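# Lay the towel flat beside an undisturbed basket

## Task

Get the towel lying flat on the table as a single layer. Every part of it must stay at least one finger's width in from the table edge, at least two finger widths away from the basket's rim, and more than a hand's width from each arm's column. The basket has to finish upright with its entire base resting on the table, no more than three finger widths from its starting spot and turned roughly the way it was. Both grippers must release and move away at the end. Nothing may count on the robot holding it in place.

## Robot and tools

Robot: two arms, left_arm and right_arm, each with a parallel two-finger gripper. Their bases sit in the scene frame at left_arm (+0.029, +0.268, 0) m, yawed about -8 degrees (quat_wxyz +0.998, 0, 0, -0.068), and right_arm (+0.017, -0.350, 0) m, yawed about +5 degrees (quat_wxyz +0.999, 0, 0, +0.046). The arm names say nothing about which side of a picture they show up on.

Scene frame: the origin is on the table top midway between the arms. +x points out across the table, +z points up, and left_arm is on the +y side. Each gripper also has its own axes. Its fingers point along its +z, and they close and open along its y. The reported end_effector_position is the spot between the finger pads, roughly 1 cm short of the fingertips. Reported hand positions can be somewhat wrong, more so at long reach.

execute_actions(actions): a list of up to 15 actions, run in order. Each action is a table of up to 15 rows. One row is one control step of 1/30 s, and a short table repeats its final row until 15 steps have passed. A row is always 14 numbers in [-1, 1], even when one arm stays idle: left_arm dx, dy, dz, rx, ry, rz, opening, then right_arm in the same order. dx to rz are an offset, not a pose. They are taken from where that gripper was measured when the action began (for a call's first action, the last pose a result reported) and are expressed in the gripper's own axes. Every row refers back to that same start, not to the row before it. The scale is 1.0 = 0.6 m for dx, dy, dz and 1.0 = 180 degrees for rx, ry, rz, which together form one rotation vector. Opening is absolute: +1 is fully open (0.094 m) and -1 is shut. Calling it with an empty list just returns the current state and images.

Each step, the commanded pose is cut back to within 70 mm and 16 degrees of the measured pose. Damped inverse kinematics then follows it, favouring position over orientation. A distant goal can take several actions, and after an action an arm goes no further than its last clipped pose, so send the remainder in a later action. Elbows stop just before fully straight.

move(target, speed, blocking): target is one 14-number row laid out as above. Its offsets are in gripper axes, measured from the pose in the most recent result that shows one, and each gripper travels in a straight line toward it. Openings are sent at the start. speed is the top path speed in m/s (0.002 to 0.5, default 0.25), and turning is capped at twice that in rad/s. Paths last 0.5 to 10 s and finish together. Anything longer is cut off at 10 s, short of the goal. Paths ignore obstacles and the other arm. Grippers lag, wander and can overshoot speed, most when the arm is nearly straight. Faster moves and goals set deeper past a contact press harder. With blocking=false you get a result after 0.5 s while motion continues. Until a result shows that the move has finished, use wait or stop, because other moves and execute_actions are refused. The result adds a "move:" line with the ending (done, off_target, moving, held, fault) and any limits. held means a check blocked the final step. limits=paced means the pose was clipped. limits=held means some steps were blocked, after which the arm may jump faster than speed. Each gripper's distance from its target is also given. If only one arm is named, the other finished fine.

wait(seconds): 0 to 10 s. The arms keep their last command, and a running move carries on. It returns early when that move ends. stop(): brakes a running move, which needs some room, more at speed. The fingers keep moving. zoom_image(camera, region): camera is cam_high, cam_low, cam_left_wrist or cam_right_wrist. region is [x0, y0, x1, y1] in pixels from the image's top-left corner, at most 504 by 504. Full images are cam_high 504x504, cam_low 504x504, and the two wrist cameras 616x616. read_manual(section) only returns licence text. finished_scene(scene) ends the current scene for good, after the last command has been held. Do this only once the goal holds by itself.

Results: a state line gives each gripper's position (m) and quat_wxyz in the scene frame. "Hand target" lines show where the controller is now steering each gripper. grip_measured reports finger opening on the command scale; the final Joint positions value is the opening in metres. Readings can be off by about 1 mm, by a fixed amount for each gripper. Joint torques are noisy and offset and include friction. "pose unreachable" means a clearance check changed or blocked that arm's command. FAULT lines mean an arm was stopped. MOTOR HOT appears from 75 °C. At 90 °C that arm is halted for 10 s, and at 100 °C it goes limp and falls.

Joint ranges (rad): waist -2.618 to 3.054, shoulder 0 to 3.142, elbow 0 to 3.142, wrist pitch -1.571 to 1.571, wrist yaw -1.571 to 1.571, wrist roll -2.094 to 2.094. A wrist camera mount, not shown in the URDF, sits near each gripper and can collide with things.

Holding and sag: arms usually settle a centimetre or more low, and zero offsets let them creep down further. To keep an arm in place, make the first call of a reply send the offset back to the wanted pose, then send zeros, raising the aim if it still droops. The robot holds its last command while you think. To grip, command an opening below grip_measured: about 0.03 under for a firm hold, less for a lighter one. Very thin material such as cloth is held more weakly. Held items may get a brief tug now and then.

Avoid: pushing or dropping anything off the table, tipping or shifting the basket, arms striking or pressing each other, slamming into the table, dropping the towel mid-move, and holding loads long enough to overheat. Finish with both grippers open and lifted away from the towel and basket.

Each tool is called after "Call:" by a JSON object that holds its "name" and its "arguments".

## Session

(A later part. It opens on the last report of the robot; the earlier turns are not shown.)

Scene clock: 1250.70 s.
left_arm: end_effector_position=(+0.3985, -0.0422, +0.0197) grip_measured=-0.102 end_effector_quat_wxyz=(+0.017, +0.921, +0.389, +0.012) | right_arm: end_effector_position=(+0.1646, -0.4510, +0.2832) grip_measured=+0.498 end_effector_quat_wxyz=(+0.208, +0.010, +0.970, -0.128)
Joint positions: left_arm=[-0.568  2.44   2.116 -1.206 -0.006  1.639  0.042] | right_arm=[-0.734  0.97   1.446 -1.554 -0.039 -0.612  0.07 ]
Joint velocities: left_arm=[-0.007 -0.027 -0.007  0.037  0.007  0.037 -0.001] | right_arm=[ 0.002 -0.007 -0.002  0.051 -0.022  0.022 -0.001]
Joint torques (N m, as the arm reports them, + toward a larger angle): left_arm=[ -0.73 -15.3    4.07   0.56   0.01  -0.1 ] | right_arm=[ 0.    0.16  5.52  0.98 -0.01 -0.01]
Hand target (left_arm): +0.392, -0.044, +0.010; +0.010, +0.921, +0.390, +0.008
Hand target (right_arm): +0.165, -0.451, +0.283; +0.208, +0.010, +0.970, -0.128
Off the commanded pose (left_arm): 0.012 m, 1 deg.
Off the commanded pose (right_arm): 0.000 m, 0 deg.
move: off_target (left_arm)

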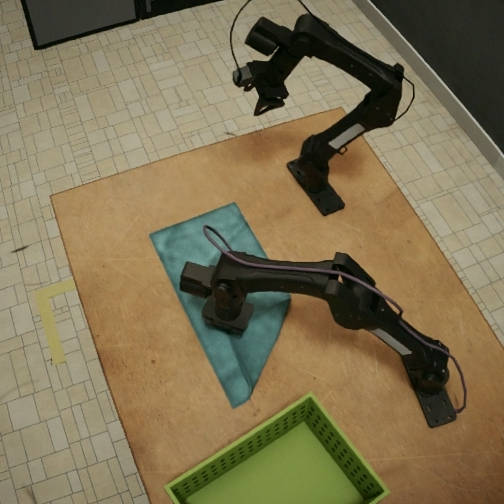

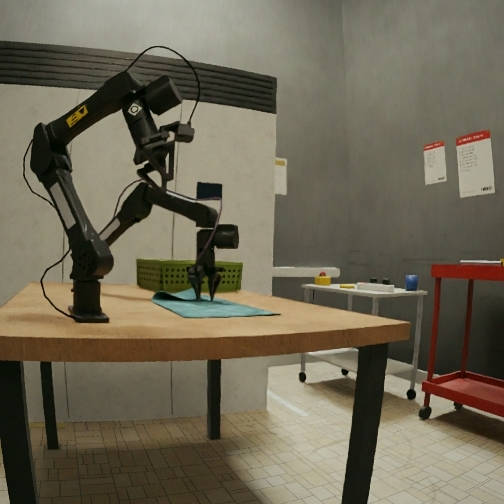

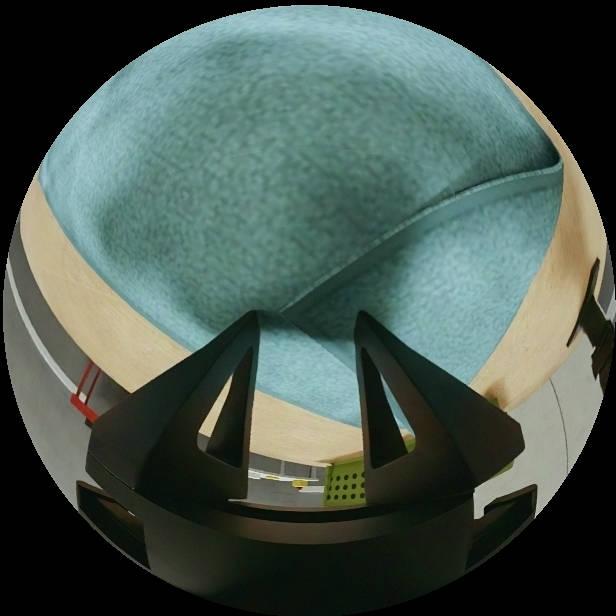

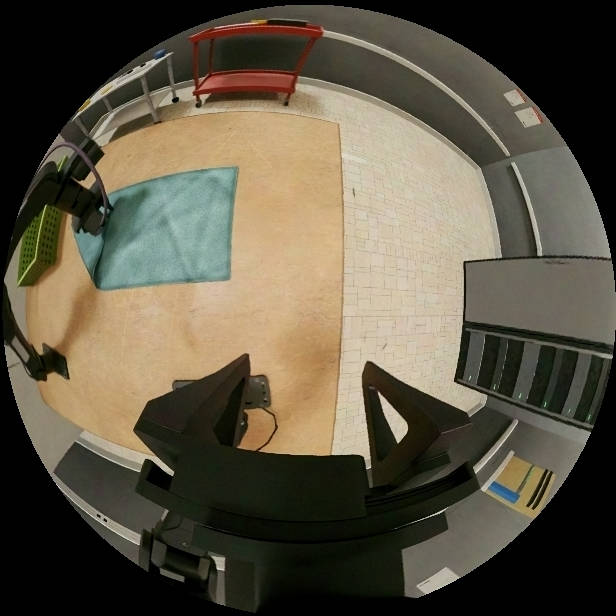

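Call:
{"name": "execute_actions", "arguments": {"actions": [[[0,0,0.012,0,0,0,-0.15, 0,0,0,0,0,0,0.5],[0,0,0.012,0,0,0,-0.2, 0,0,0,0,0,0,0.5],[0,0,0.012,0,0,0,-0.25, 0,0,0,0,0,0,0.5],[0,0,0.012,0,0,0,-0.3, 0,0,0,0,0,0,0.5],[0,0,0.012,0,0,0,-0.35, 0,0,0,0,0,0,0.5],[0,0,0.012,0,0,0,-0.4, 0,0,0,0,0,0,0.5],[0,0,0.012,0,0,0,-0.44, 0,0,0,0,0,0,0.5],[0,0,0.012,0,0,0,-0.48, 0,0,0,0,0,0,0.5],[0,0,0.012,0,0,0,-0.52, 0,0,0,0,0,0,0.5],[0,0,0.012,0,0,0,-0.56, 0,0,0,0,0,0,0.5],[0,0,0.012,0,0,0,-0.6, 0,0,0,0,0,0,0.5],[0,0,0.012,0,0,0,-0.63, 0,0,0,0,0,0,0.5],[0,0,0.012,0,0,0,-0.66, 0,0,0,0,0,0,0.5],[0,0,0.012,0,0,0,-0.69, 0,0,0,0,0,0,0.5],[0,0,0.012,0,0,0,-0.72, 0,0,0,0,0,0,0.5]]]}}

Scene clock: 1254.70 s.
left_arm: end_effector_position=(+0.3985, -0.0422, +0.0196) grip_measured=-0.705 end_effector_quat_wxyz=(+0.017, +0.921, +0.390, +0.012) | right_arm: end_effector_position=(+0.1646, -0.4510, +0.2832) grip_measured=+0.498 end_effector_quat_wxyz=(+0.208, +0.010, +0.970, -0.128)
Joint positions: left_arm=[-0.568  2.44   2.115 -1.205 -0.006  1.638  0.014] | right_arm=[-0.734  0.97   1.446 -1.554 -0.039 -0.612  0.07 ]
Joint velocities: left_arm=[ 0.012 -0.012 -0.007  0.037 -0.037 -0.095 -0.027] | right_arm=[ 0.012  0.012  0.002  0.007  0.037  0.037 -0.   ]
Joint torques (N m, as the arm reports them, + toward a larger angle): left_arm=[  0.02 -15.15   5.4    0.57   0.01   0.02] | right_arm=[ 0.    0.16  5.53  0.98 -0.01  0.  ]
Hand target (left_arm): +0.399, -0.042, +0.013; +0.017, +0.921, +0.390, +0.012
Hand target (right_arm): +0.165, -0.451, +0.283; +0.208, +0.010, +0.970, -0.128
Off the commanded pose (left_arm): 0.007 m, 0 deg.
Off the commanded pose (right_arm): 0.000 m, 0 deg.

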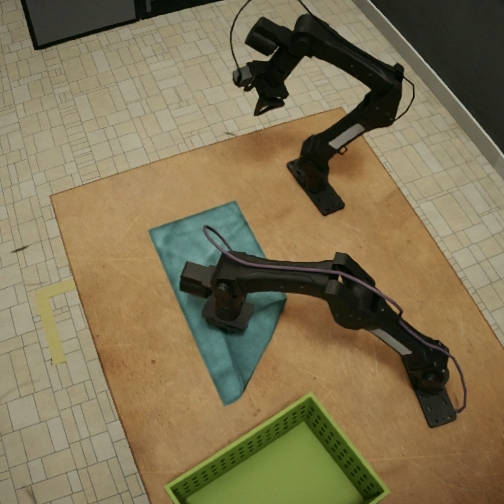

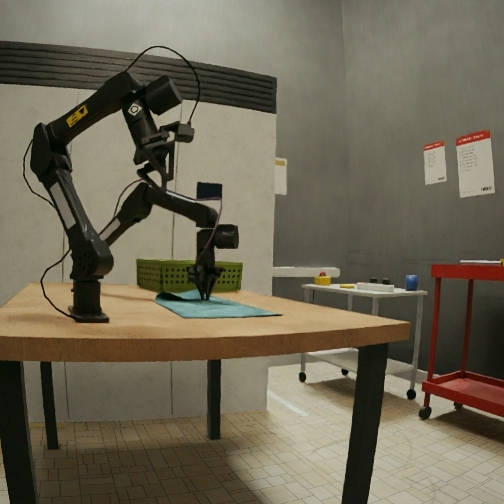

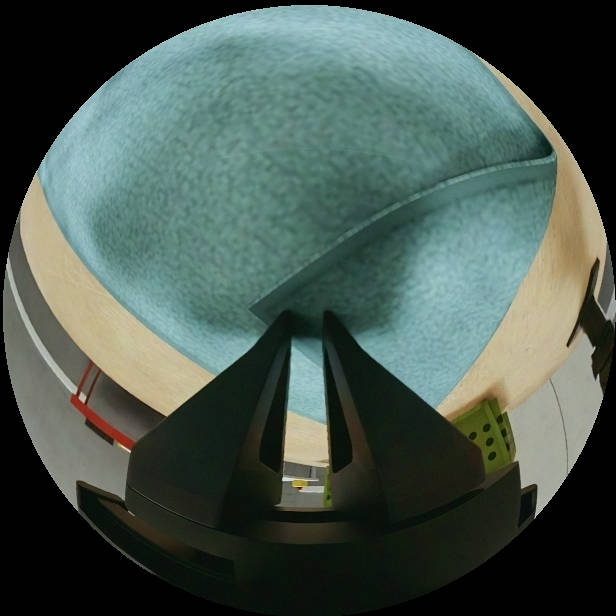

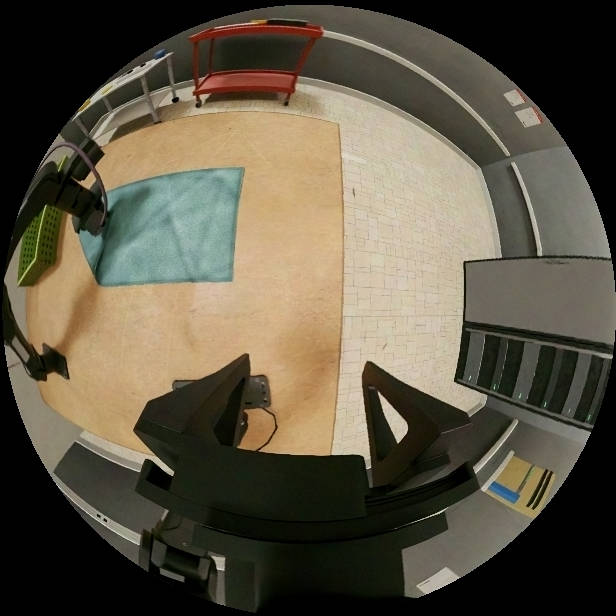

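Call:
{"name": "execute_actions", "arguments": {"actions": [[[0,0,-0.015,0.014,0,0,-0.7, 0,0,0,0,0,0,0.5],[0,0,-0.015,0.014,0,0,-0.7, 0,0,0,0,0,0,0.5],[0,0,-0.015,0.014,0,0,-0.7, 0,0,0,0,0,0,0.5],[0,0,-0.015,0.014,0,0,-0.7, 0,0,0,0,0,0,0.5],[0,0,-0.015,0.014,0,0,-0.7, 0,0,0,0,0,0,0.5],[0,0,-0.015,0.014,0,0,-0.6, 0,0,0,0,0,0,0.5],[0,0,-0.015,0.014,0,0,-0.5, 0,0,0,0,0,0,0.5],[0,0,-0.015,0.014,0,0,-0.4, 0,0,0,0,0,0,0.5],[0,0,-0.015,0.014,0,0,-0.3, 0,0,0,0,0,0,0.5]]]}}

Scene clock: 1270.43 s.
left_arm: end_effector_position=(+0.3980, -0.0418, +0.0283) grip_measured=-0.302 end_effector_quat_wxyz=(+0.002, +0.921, +0.390, +0.004) | right_arm: end_effector_position=(+0.1646, -0.4510, +0.2832) grip_measured=+0.498 end_effector_quat_wxyz=(+0.208, +0.010, +0.970, -0.128)
Joint positions: left_arm=[-0.568  2.481  2.224 -1.307 -0.006  1.638  0.033] | right_arm=[-0.734  0.97   1.446 -1.554 -0.039 -0.612  0.07 ]
Joint velocities: left_arm=[-0.002  0.037  0.007 -0.081 -0.007 -0.007  0.   ] | right_arm=[ 0.007  0.017 -0.002 -0.007  0.022  0.037 -0.001]
Joint torques (N m, as the arm reports them, + toward a larger angle): left_arm=[ -0.03 -14.7    9.56   0.08  -0.01   0.01] | right_arm=[ 0.    0.16  5.53  0.98 -0.01  0.  ]
Hand target (left_arm): +0.398, -0.042, +0.029; -0.003, +0.921, +0.390, +0.003
Hand target (right_arm): +0.165, -0.451, +0.283; +0.208, +0.010, +0.970, -0.128
Off the commanded pose (left_arm): 0.000 m, 1 deg.
Off the commanded pose (right_arm): 0.000 m, 0 deg.

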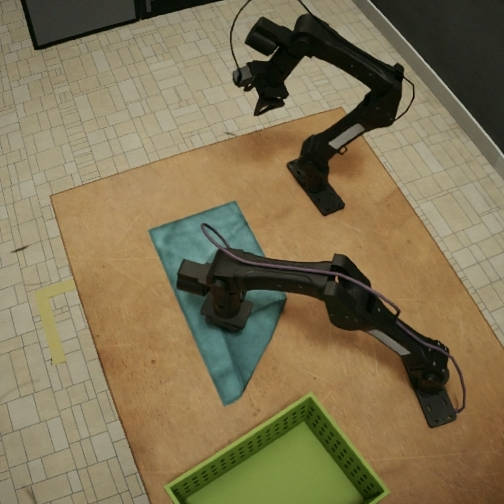

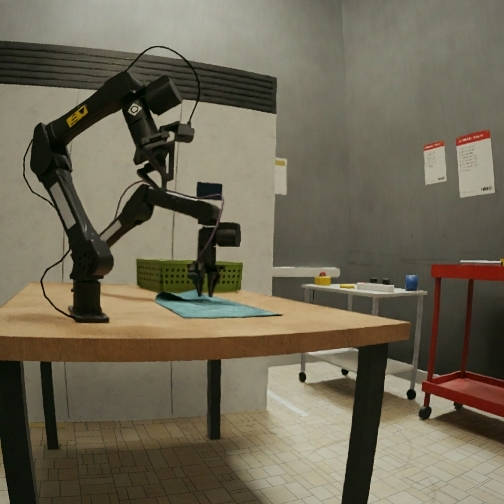

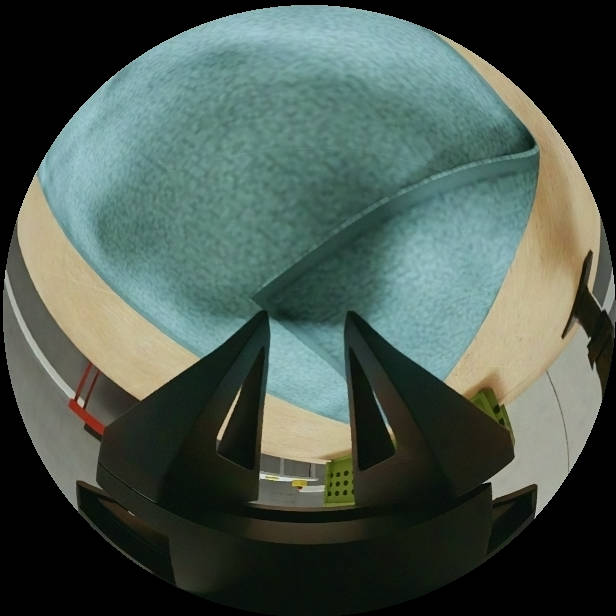

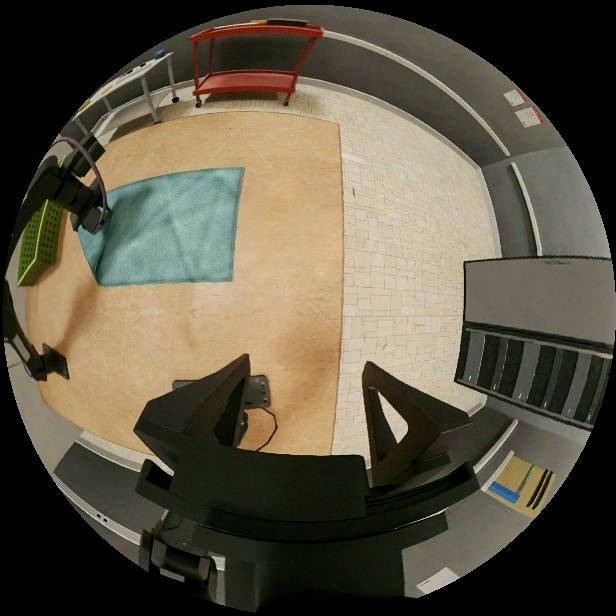

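Call:
{"name": "move", "arguments": {"target": [-0.010,-0.010,0.032,0.02,0,0,-0.3, 0,0,0,0,0,0,0.5], "speed": 0.03}}

Scene clock: 1274.20 s.
left_arm: end_effector_position=(+0.3953, -0.0401, +0.0194) grip_measured=-0.302 end_effector_quat_wxyz=(-0.011, +0.921, +0.390, -0.001) | right_arm: end_effector_position=(+0.1646, -0.4510, +0.2832) grip_measured=+0.498 end_effector_quat_wxyz=(+0.208, +0.010, +0.970, -0.128)
Joint positions: left_arm=[-0.57   2.506  2.236 -1.322 -0.009  1.635  0.033] | right_arm=[-0.734  0.97   1.446 -1.554 -0.039 -0.612  0.07 ]
Joint velocities: left_arm=[ 0.012  0.037 -0.002 -0.066 -0.051 -0.037 -0.001] | right_arm=[-0.007  0.017  0.007 -0.007 -0.037 -0.066 -0.   ]
Joint torques (N m, as the arm reports them, + toward a larger angle): left_arm=[ -0.78 -13.09   8.57   0.04   0.02  -0.1 ] | right_arm=[ 0.    0.16  5.53  0.98 -0.01 -0.01]
Hand target (left_arm): +0.389, -0.042, +0.009; -0.026, +0.921, +0.389, -0.008
Hand target (right_arm): +0.165, -0.451, +0.283; +0.208, +0.010, +0.970, -0.128
Off the commanded pose (left_arm): 0.012 m, 2 deg.
Off the commanded pose (right_arm): 0.000 m, 0 deg.
move: off_target (left_arm)

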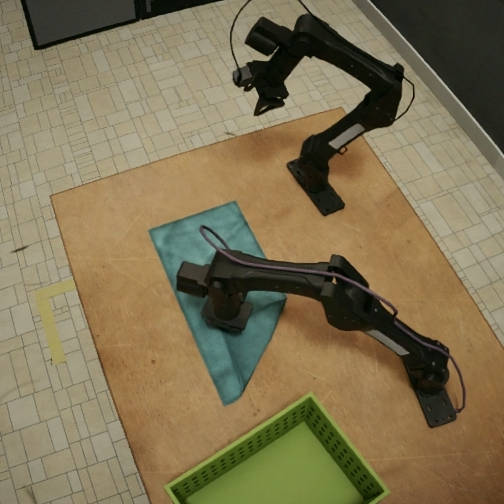

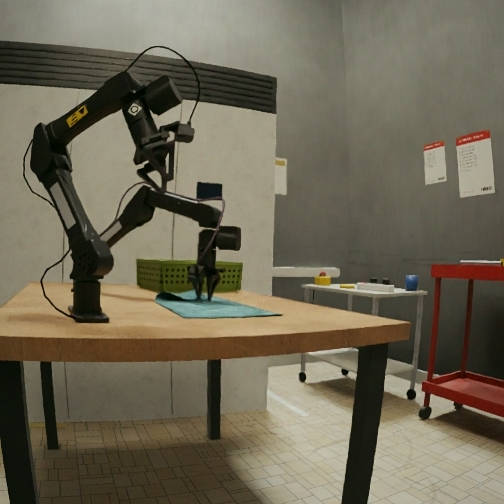

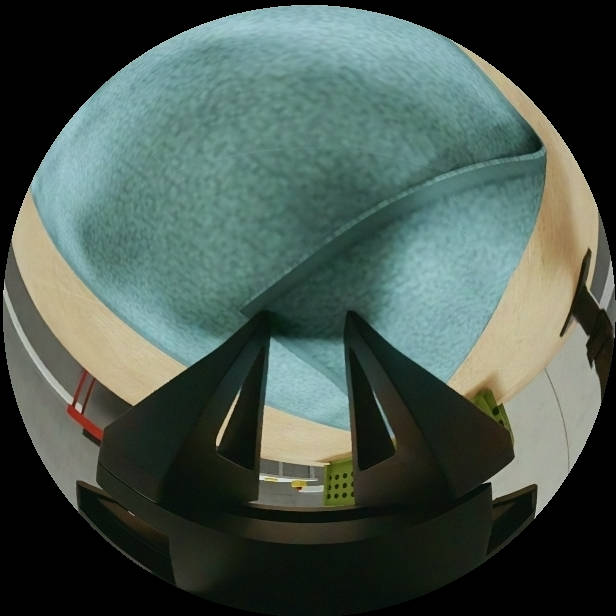

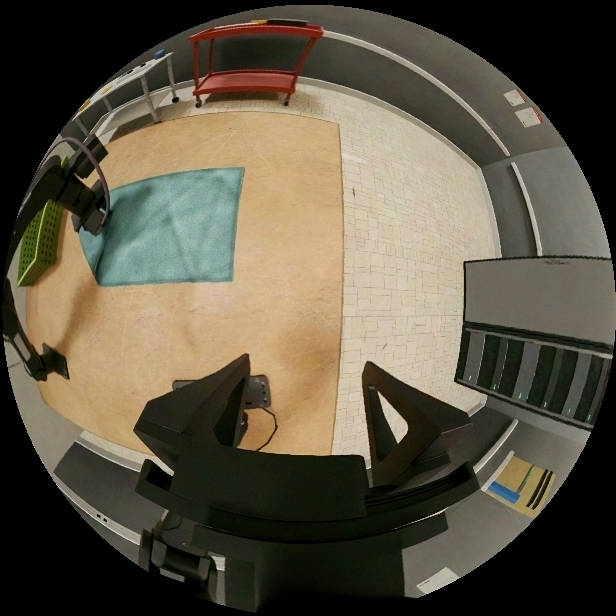

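Call:
{"name": "execute_actions", "arguments": {"actions": [[[0,0,0.012,0,0,0,-0.34, 0,0,0,0,0,0,0.5],[0,0,0.012,0,0,0,-0.38, 0,0,0,0,0,0,0.5],[0,0,0.012,0,0,0,-0.42, 0,0,0,0,0,0,0.5],[0,0,0.012,0,0,0,-0.46, 0,0,0,0,0,0,0.5],[0,0,0.012,0,0,0,-0.5, 0,0,0,0,0,0,0.5],[0,0,0.012,0,0,0,-0.54, 0,0,0,0,0,0,0.5],[0,0,0.012,0,0,0,-0.58, 0,0,0,0,0,0,0.5],[0,0,0.012,0,0,0,-0.62, 0,0,0,0,0,0,0.5],[0,0,0.012,0,0,0,-0.66, 0,0,0,0,0,0,0.5],[0,0,0.012,0,0,0,-0.7, 0,0,0,0,0,0,0.5],[0,0,0.012,0,0,0,-0.73, 0,0,0,0,0,0,0.5],[0,0,0.012,0,0,0,-0.76, 0,0,0,0,0,0,0.5],[0,0,0.012,0,0,0,-0.79, 0,0,0,0,0,0,0.5],[0,0,0.012,0,0,0,-0.82, 0,0,0,0,0,0,0.5],[0,0,0.012,0,0,0,-0.82, 0,0,0,0,0,0,0.5]]]}}

Scene clock: 1279.87 s.
left_arm: end_effector_position=(+0.4002, -0.0444, +0.0194) grip_measured=-0.814 end_effector_quat_wxyz=(+0.000, +0.921, +0.390, +0.005) | right_arm: end_effector_position=(+0.1646, -0.4510, +0.2832) grip_measured=+0.498 end_effector_quat_wxyz=(+0.208, +0.010, +0.970, -0.128)
Joint positions: left_arm=[-0.57   2.506  2.237 -1.296 -0.009  1.635  0.009] | right_arm=[-0.734  0.97   1.446 -1.554 -0.039 -0.612  0.07 ]
Joint velocities: left_arm=[ 0.012  0.012  0.007 -0.022 -0.007 -0.037 -0.008] | right_arm=[-0.002 -0.002 -0.012 -0.022 -0.125 -0.007  0.   ]
Joint torques (N m, as the arm reports them, + toward a larger angle): left_arm=[  0.01 -15.87   4.52   0.28  -0.01   0.03] | right_arm=[ 0.    0.15  5.54  0.98 -0.01 -0.01]
Hand target (left_arm): +0.395, -0.040, +0.012; -0.011, +0.921, +0.390, -0.001
Hand target (right_arm): +0.165, -0.451, +0.283; +0.208, +0.010, +0.970, -0.128
Off the commanded pose (left_arm): 0.010 m, 1 deg.
Off the commanded pose (right_arm): 0.000 m, 0 deg.

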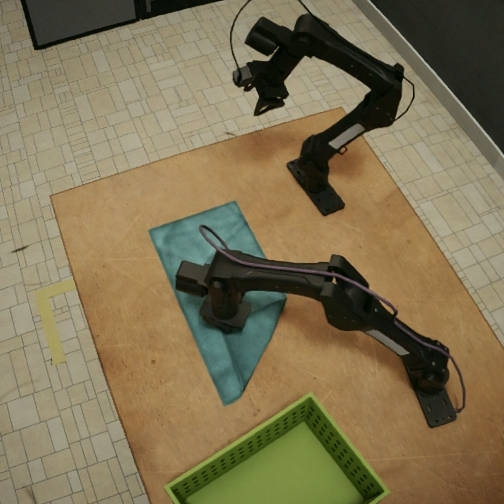

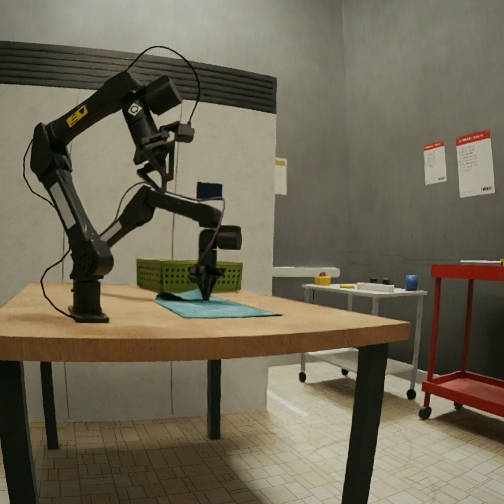

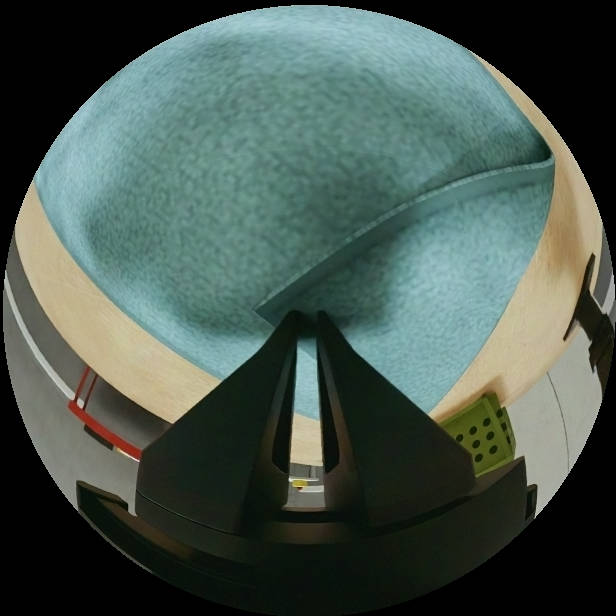

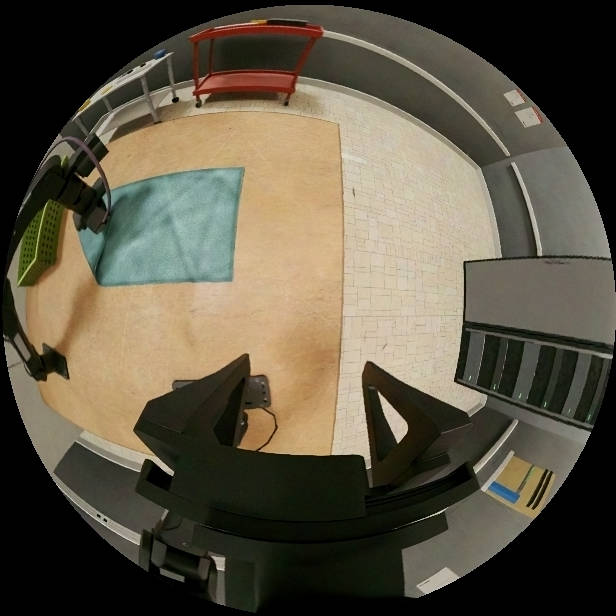

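Call:
{"name": "move", "arguments": {"target": [0,0,-0.13,0,0,0,-0.3, 0,0,0,0,0,0,0.5], "speed": 0.08}}

Call:
{"name": "zoom_image", "arguments": {"camera": "cam_low", "region": [130, 260, 290, 330]}}

Call:
{"name": "zoom_image", "arguments": {"camera": "cam_right_wrist", "region": [40, 150, 260, 310]}}

Scene clock: 1290.23 s.
left_arm: end_effector_position=(+0.3999, -0.0441, +0.0893) grip_measured=-0.302 end_effector_quat_wxyz=(+0.012, +0.921, +0.390, +0.011) | right_arm: end_effector_position=(+0.1646, -0.4510, +0.2832) grip_measured=+0.498 end_effector_quat_wxyz=(+0.208, +0.010, +0.970, -0.128)
Joint positions: left_arm=[-0.57   2.514  2.531 -1.557 -0.009  1.635  0.033] | right_arm=[-0.734  0.97   1.446 -1.554 -0.039 -0.612  0.07 ]
Joint velocities: left_arm=[-0.012 -0.027  0.002 -0.051 -0.037  0.051 -0.   ] | right_arm=[ 0.002  0.017  0.012 -0.051 -0.051 -0.007 -0.001]
Joint torques (N m, as the arm reports them, + toward a larger angle): left_arm=[ -0.16 -16.36   8.63   0.16  -0.02   0.05] | right_arm=[-0.01  0.15  5.53  0.98 -0.01 -0.01]
Hand target (left_arm): +0.399, -0.043, +0.097; +0.015, +0.921, +0.390, +0.013
Hand target (right_arm): +0.165, -0.451, +0.283; +0.208, +0.010, +0.970, -0.128
Off the commanded pose (left_arm): 0.008 m, 1 deg.
Off the commanded pose (right_arm): 0.000 m, 0 deg.
joint sent to its limit (left arm) — the command would take joint 4 (wrist pitch) past its lower limit, so that joint was sent only as far as its limit.
move: done

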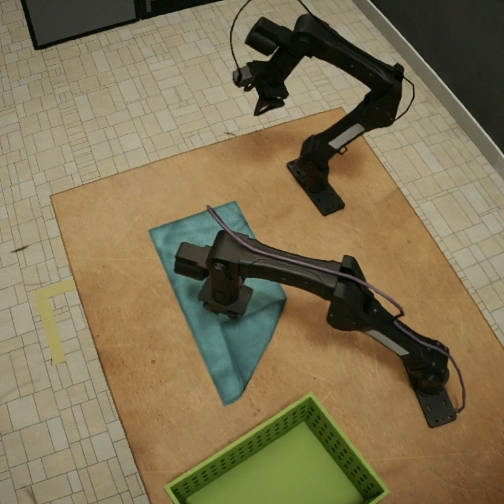

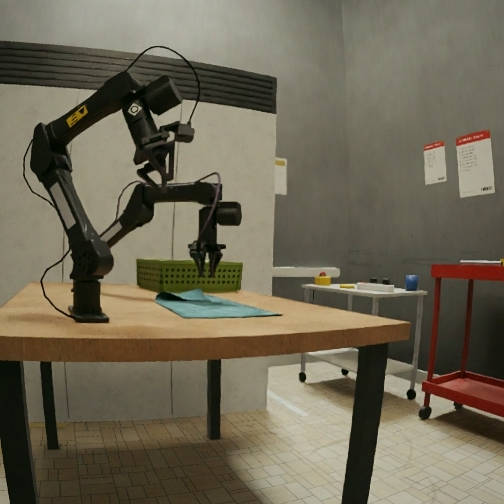

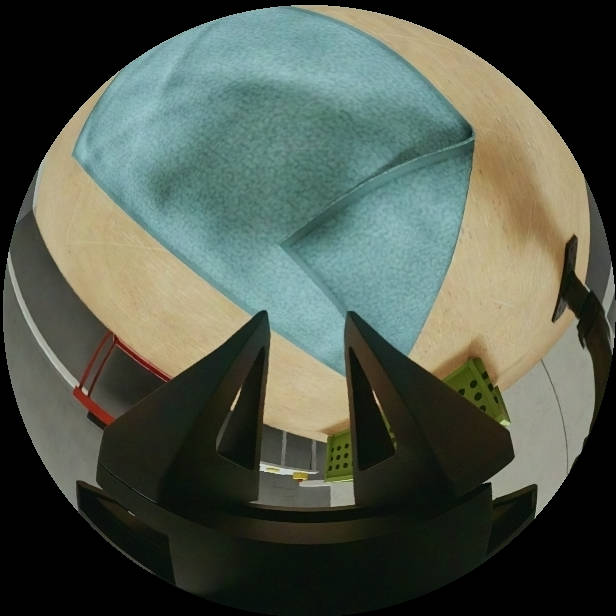

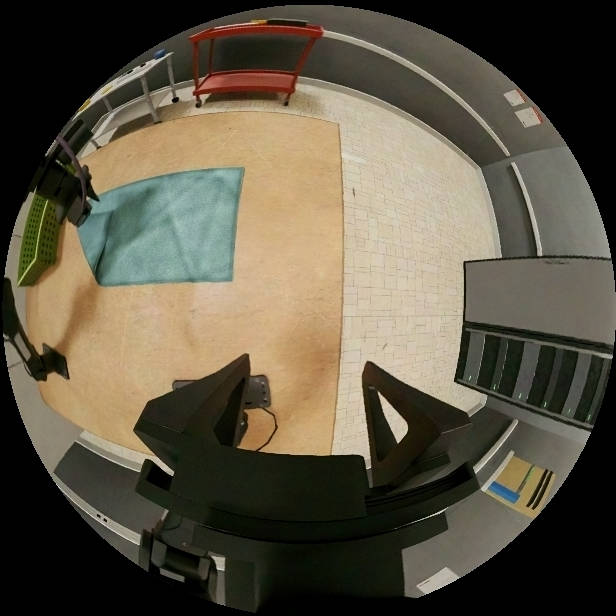

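Region (130, 260, 290, 330) of cam_low's 504x504 image, scaled by 3.150, with more detail than that image has; it fills the top 220 rows of this view, and the rest is white.

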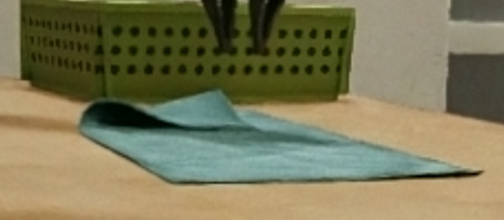

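Region (40, 150, 260, 310) of cam_right_wrist's 616x616 image, scaled by 2.291, with more detail than that image has; it fills the top 367 rows of this view, and the rest is white.

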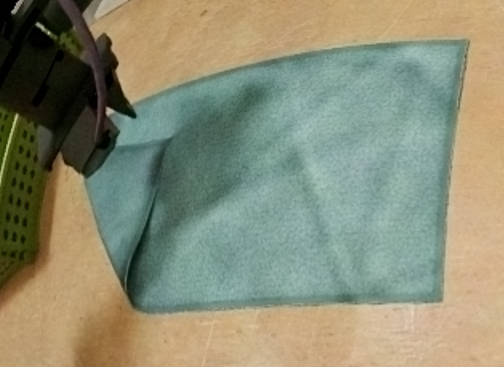

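Call:
{"name": "move", "arguments": {"target": [0.035,-0.452,-0.185,0,0,0,0.3, -0.088,0.449,0.074,-0.075,-0.263,-0.649,0.0], "speed": 0.25}}

Scene clock: 1335.93 s.
left_arm: end_effector_position=(+0.2241, +0.1549, +0.1949) grip_measured=+0.298 end_effector_quat_wxyz=(+0.022, +0.920, +0.391, +0.022) | right_arm: end_effector_position=(+0.2483, -0.2057, +0.2011) grip_measured=+0.002 end_effector_quat_wxyz=(-0.316, +0.850, -0.396, +0.143)
Joint positions: left_arm=[-0.403  1.37   1.393 -1.533 -0.009  1.8    0.061] | right_arm=[ 0.353  0.959  0.943 -0.863 -0.171 -1.763  0.047]
Joint velocities: left_arm=[ 0.007 -0.022  0.002  0.081 -0.037  0.051 -0.   ] | right_arm=[ 0.002 -0.002 -0.027 -0.066  0.051 -0.037 -0.001]
Joint torques (N m, as the arm reports them, + toward a larger angle): left_arm=[ 0.75 -6.15  4.51  0.17  0.07  0.14] | right_arm=[ 0.77 -0.06  8.3   1.31 -0.25 -0.01]
Hand target (left_arm): +0.215, +0.161, +0.191; +0.011, +0.921, +0.390, +0.010
Hand target (right_arm): +0.249, -0.199, +0.204; -0.323, +0.853, -0.386, +0.138
Off the commanded pose (left_arm): 0.010 m, 2 deg.
Off the commanded pose (right_arm): 0.006 m, 2 deg.
move: done

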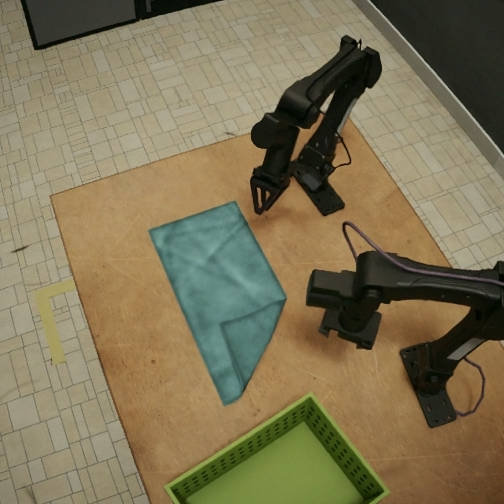

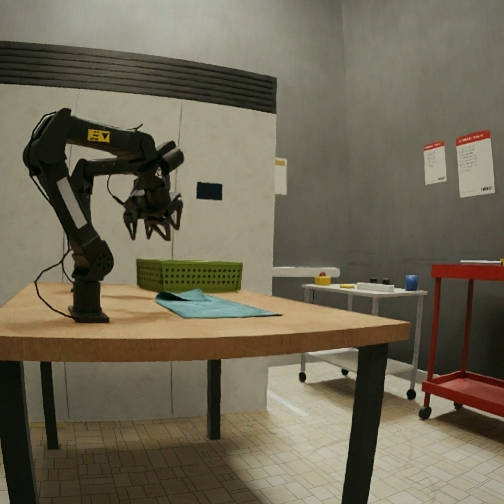

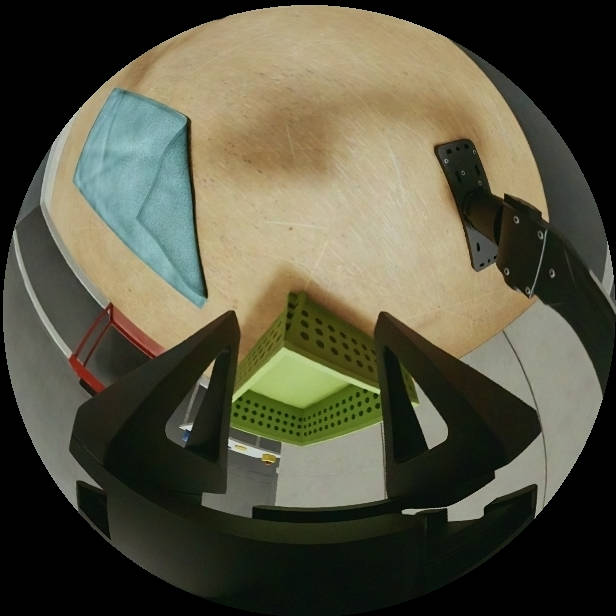

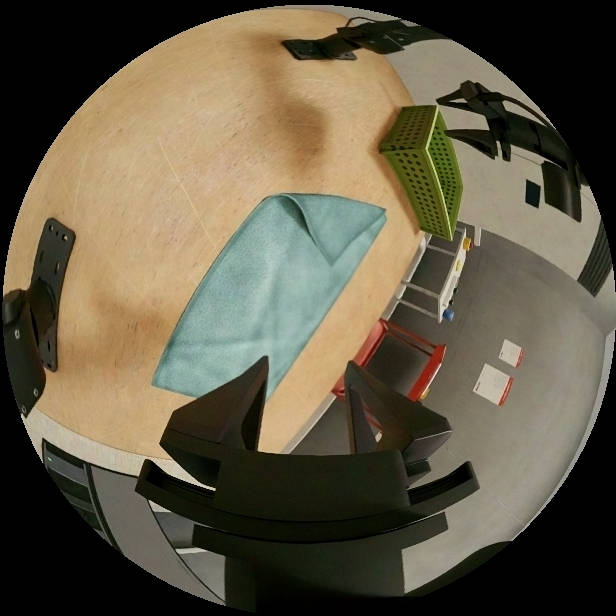

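Call:
{"name": "move", "arguments": {"target": [0,0,0,0,0,0,0.3, -0.080,0.015,0.273,0,0,0,0.0], "speed": 0.15}}

Scene clock: 1347.57 s.
left_arm: end_effector_position=(+0.2240, +0.1549, +0.1949) grip_measured=+0.298 end_effector_quat_wxyz=(+0.022, +0.920, +0.391, +0.022) | right_arm: end_effector_position=(+0.2919, -0.1073, +0.0741) grip_measured=+0.002 end_effector_quat_wxyz=(-0.317, +0.850, -0.397, +0.142)
Joint positions: left_arm=[-0.403  1.37   1.393 -1.533 -0.009  1.8    0.061] | right_arm=[ 0.634  1.425  0.702 -0.138  0.007 -1.546  0.047]
Joint velocities: left_arm=[-0.007 -0.007  0.007 -0.051 -0.007 -0.007  0.001] | right_arm=[ 0.002  0.007  0.007  0.081  0.037 -0.066 -0.002]
Joint torques (N m, as the arm reports them, + toward a larger angle): left_arm=[ 0.07 -4.82  6.69  0.38 -0.02 -0.02] | right_arm=[ 0.8  -3.68  6.57  1.34  0.11  0.14]
Hand target (left_arm): +0.224, +0.155, +0.195; +0.022, +0.920, +0.391, +0.022
Hand target (right_arm): +0.291, -0.104, +0.072; -0.318, +0.849, -0.397, +0.141
Off the commanded pose (left_arm): 0.000 m, 0 deg.
Off the commanded pose (right_arm): 0.005 m, 0 deg.
move: done

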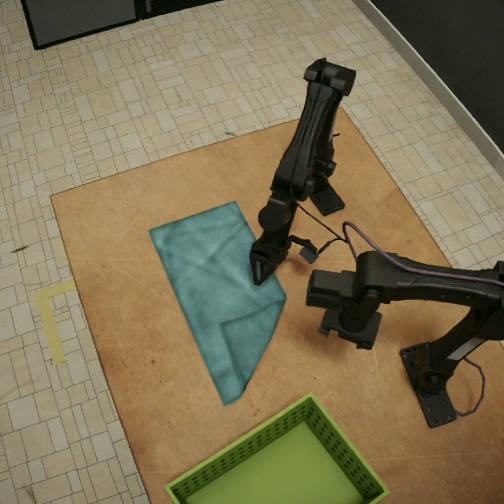

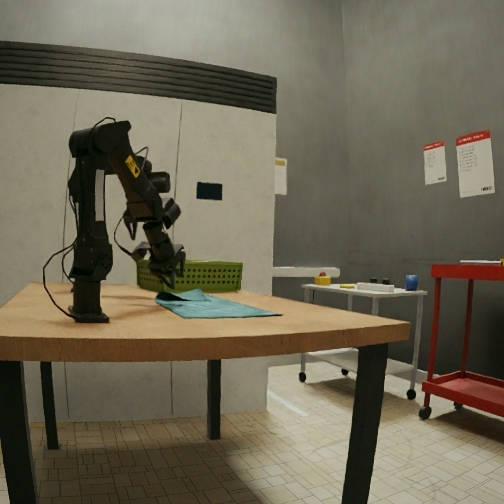

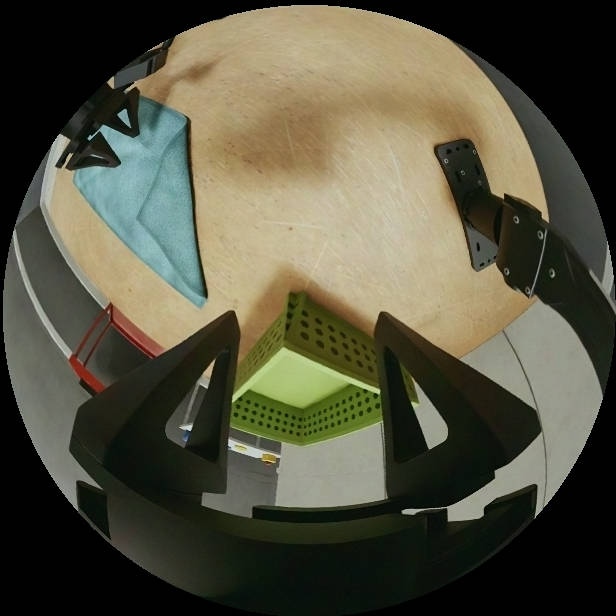

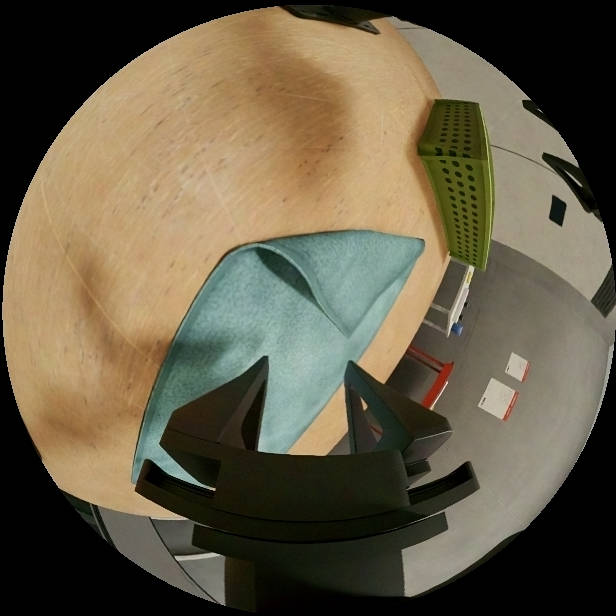

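Call:
{"name": "move", "arguments": {"target": [0,0,0,0,0,0,0.3, 0.028,-0.028,0.087,0,0,0,-0.2], "speed": 0.06}}

Scene clock: 1358.17 s.
left_arm: end_effector_position=(+0.2240, +0.1549, +0.1949) grip_measured=+0.298 end_effector_quat_wxyz=(+0.022, +0.920, +0.391, +0.022) | right_arm: end_effector_position=(+0.3278, -0.0959, +0.0373) grip_measured=-0.197 end_effector_quat_wxyz=(-0.302, +0.855, -0.398, +0.140)
Joint positions: left_arm=[-0.403  1.37   1.393 -1.533 -0.009  1.8    0.061] | right_arm=[ 0.586  1.66   0.778 -0.01  -0.015 -1.588  0.038]
Joint velocities: left_arm=[-0.007 -0.012 -0.002 -0.095  0.022 -0.007  0.   ] | right_arm=[ 0.007  0.007 -0.012 -0.022 -0.007  0.022  0.   ]
Joint torques (N m, as the arm reports them, + toward a larger angle): left_arm=[-0.03 -4.94  6.94  0.38  0.    0.01] | right_arm=[-0.81 -5.13  8.96  1.3  -0.1  -0.04]
Hand target (left_arm): +0.224, +0.155, +0.195; +0.022, +0.920, +0.391, +0.022
Hand target (right_arm): +0.338, -0.090, +0.045; -0.317, +0.850, -0.396, +0.142
Off the commanded pose (left_arm): 0.000 m, 0 deg.
Off the commanded pose (right_arm): 0.014 m, 2 deg.
move: off_target (right_arm)

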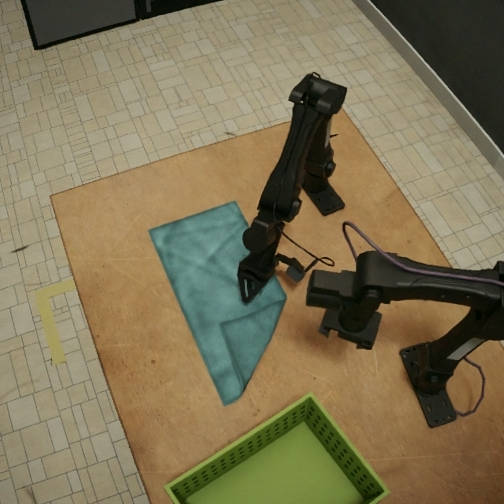

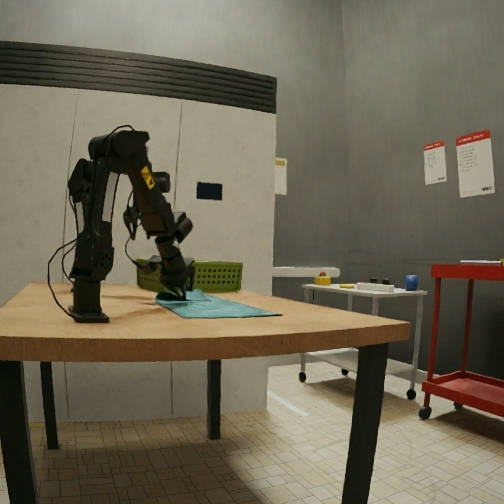

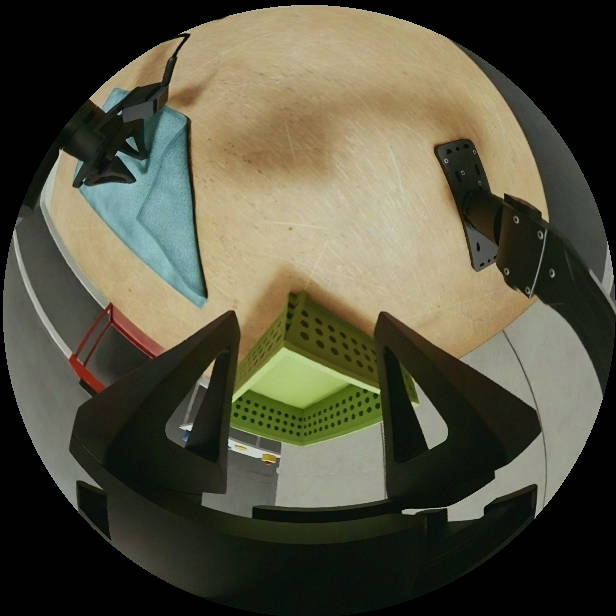

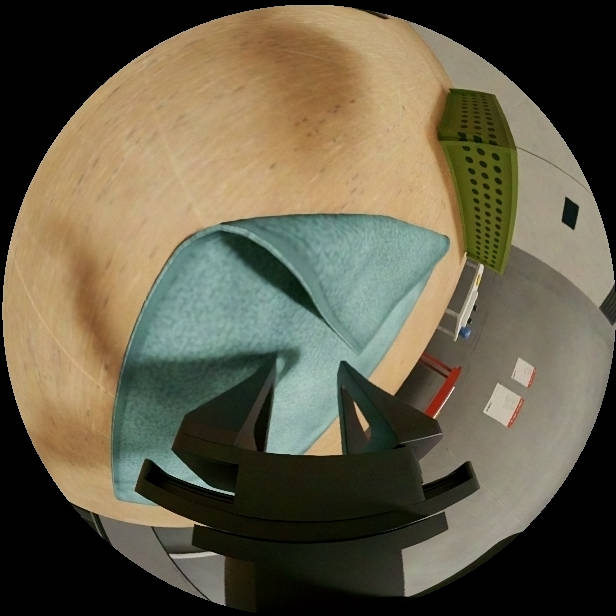

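Call:
{"name": "move", "arguments": {"target": [0,0,0,0,0,0,0.3, -0.045,-0.018,0.022,0,0,0,-0.2], "speed": 0.03}}

Scene clock: 1363.93 s.
left_arm: end_effector_position=(+0.2240, +0.1549, +0.1949) grip_measured=+0.298 end_effector_quat_wxyz=(+0.022, +0.920, +0.391, +0.022) | right_arm: end_effector_position=(+0.3210, -0.0730, +0.0317) grip_measured=-0.198 end_effector_quat_wxyz=(-0.298, +0.856, -0.398, +0.141)
Joint positions: left_arm=[-0.403  1.37   1.393 -1.533 -0.009  1.8    0.061] | right_arm=[ 0.663  1.712  0.817 -0.005  0.038 -1.53   0.038]
Joint velocities: left_arm=[-0.017  0.012  0.017 -0.022 -0.051  0.037  0.001] | right_arm=[-0.017 -0.007  0.002 -0.037  0.007  0.051 -0.   ]
Joint torques (N m, as the arm reports them, + toward a larger angle): left_arm=[ 0.01 -4.84  6.74  0.38 -0.01  0.  ] | right_arm=[ 0.85 -5.05  8.57  1.21  0.06  0.16]
Hand target (left_arm): +0.224, +0.155, +0.195; +0.022, +0.920, +0.391, +0.022
Hand target (right_arm): +0.323, -0.065, +0.034; -0.303, +0.855, -0.398, +0.139
Off the commanded pose (left_arm): 0.000 m, 0 deg.
Off the commanded pose (right_arm): 0.009 m, 1 deg.
move: done

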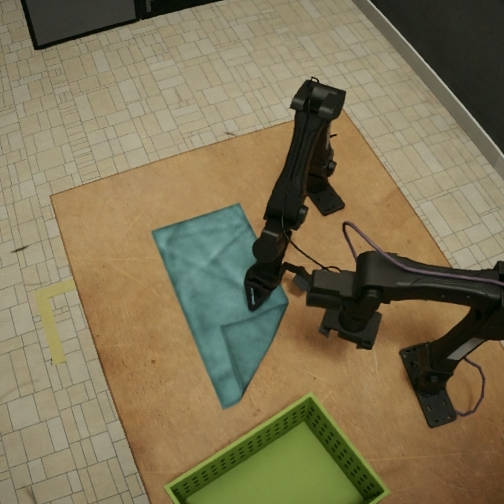

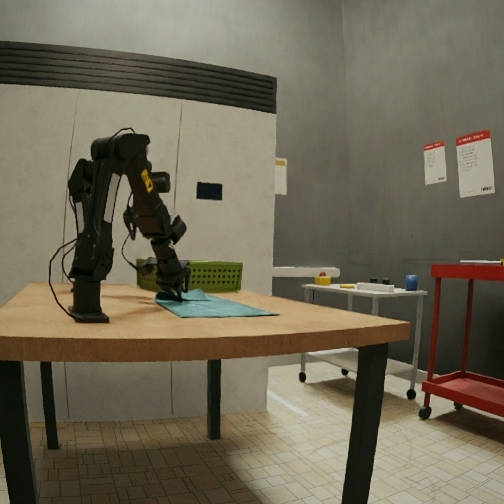

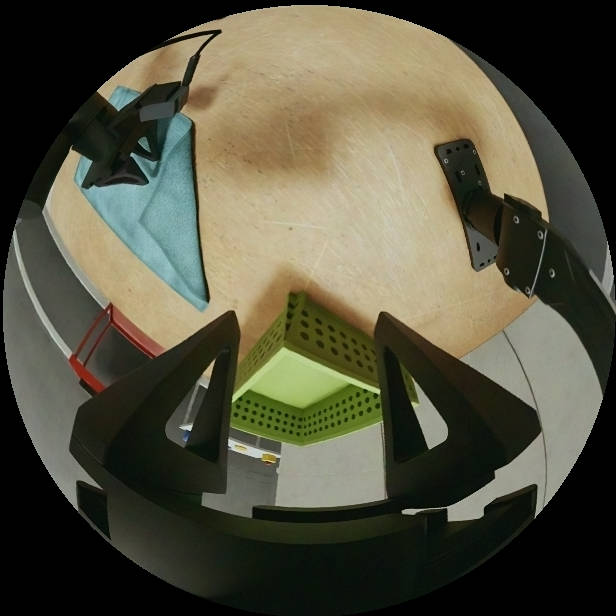

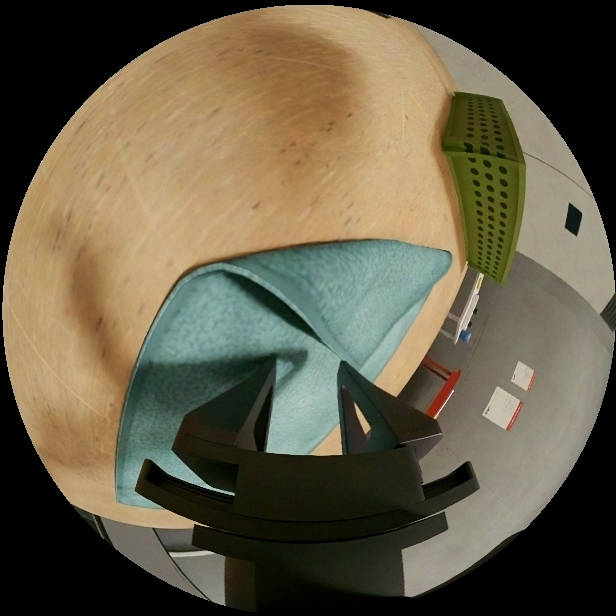

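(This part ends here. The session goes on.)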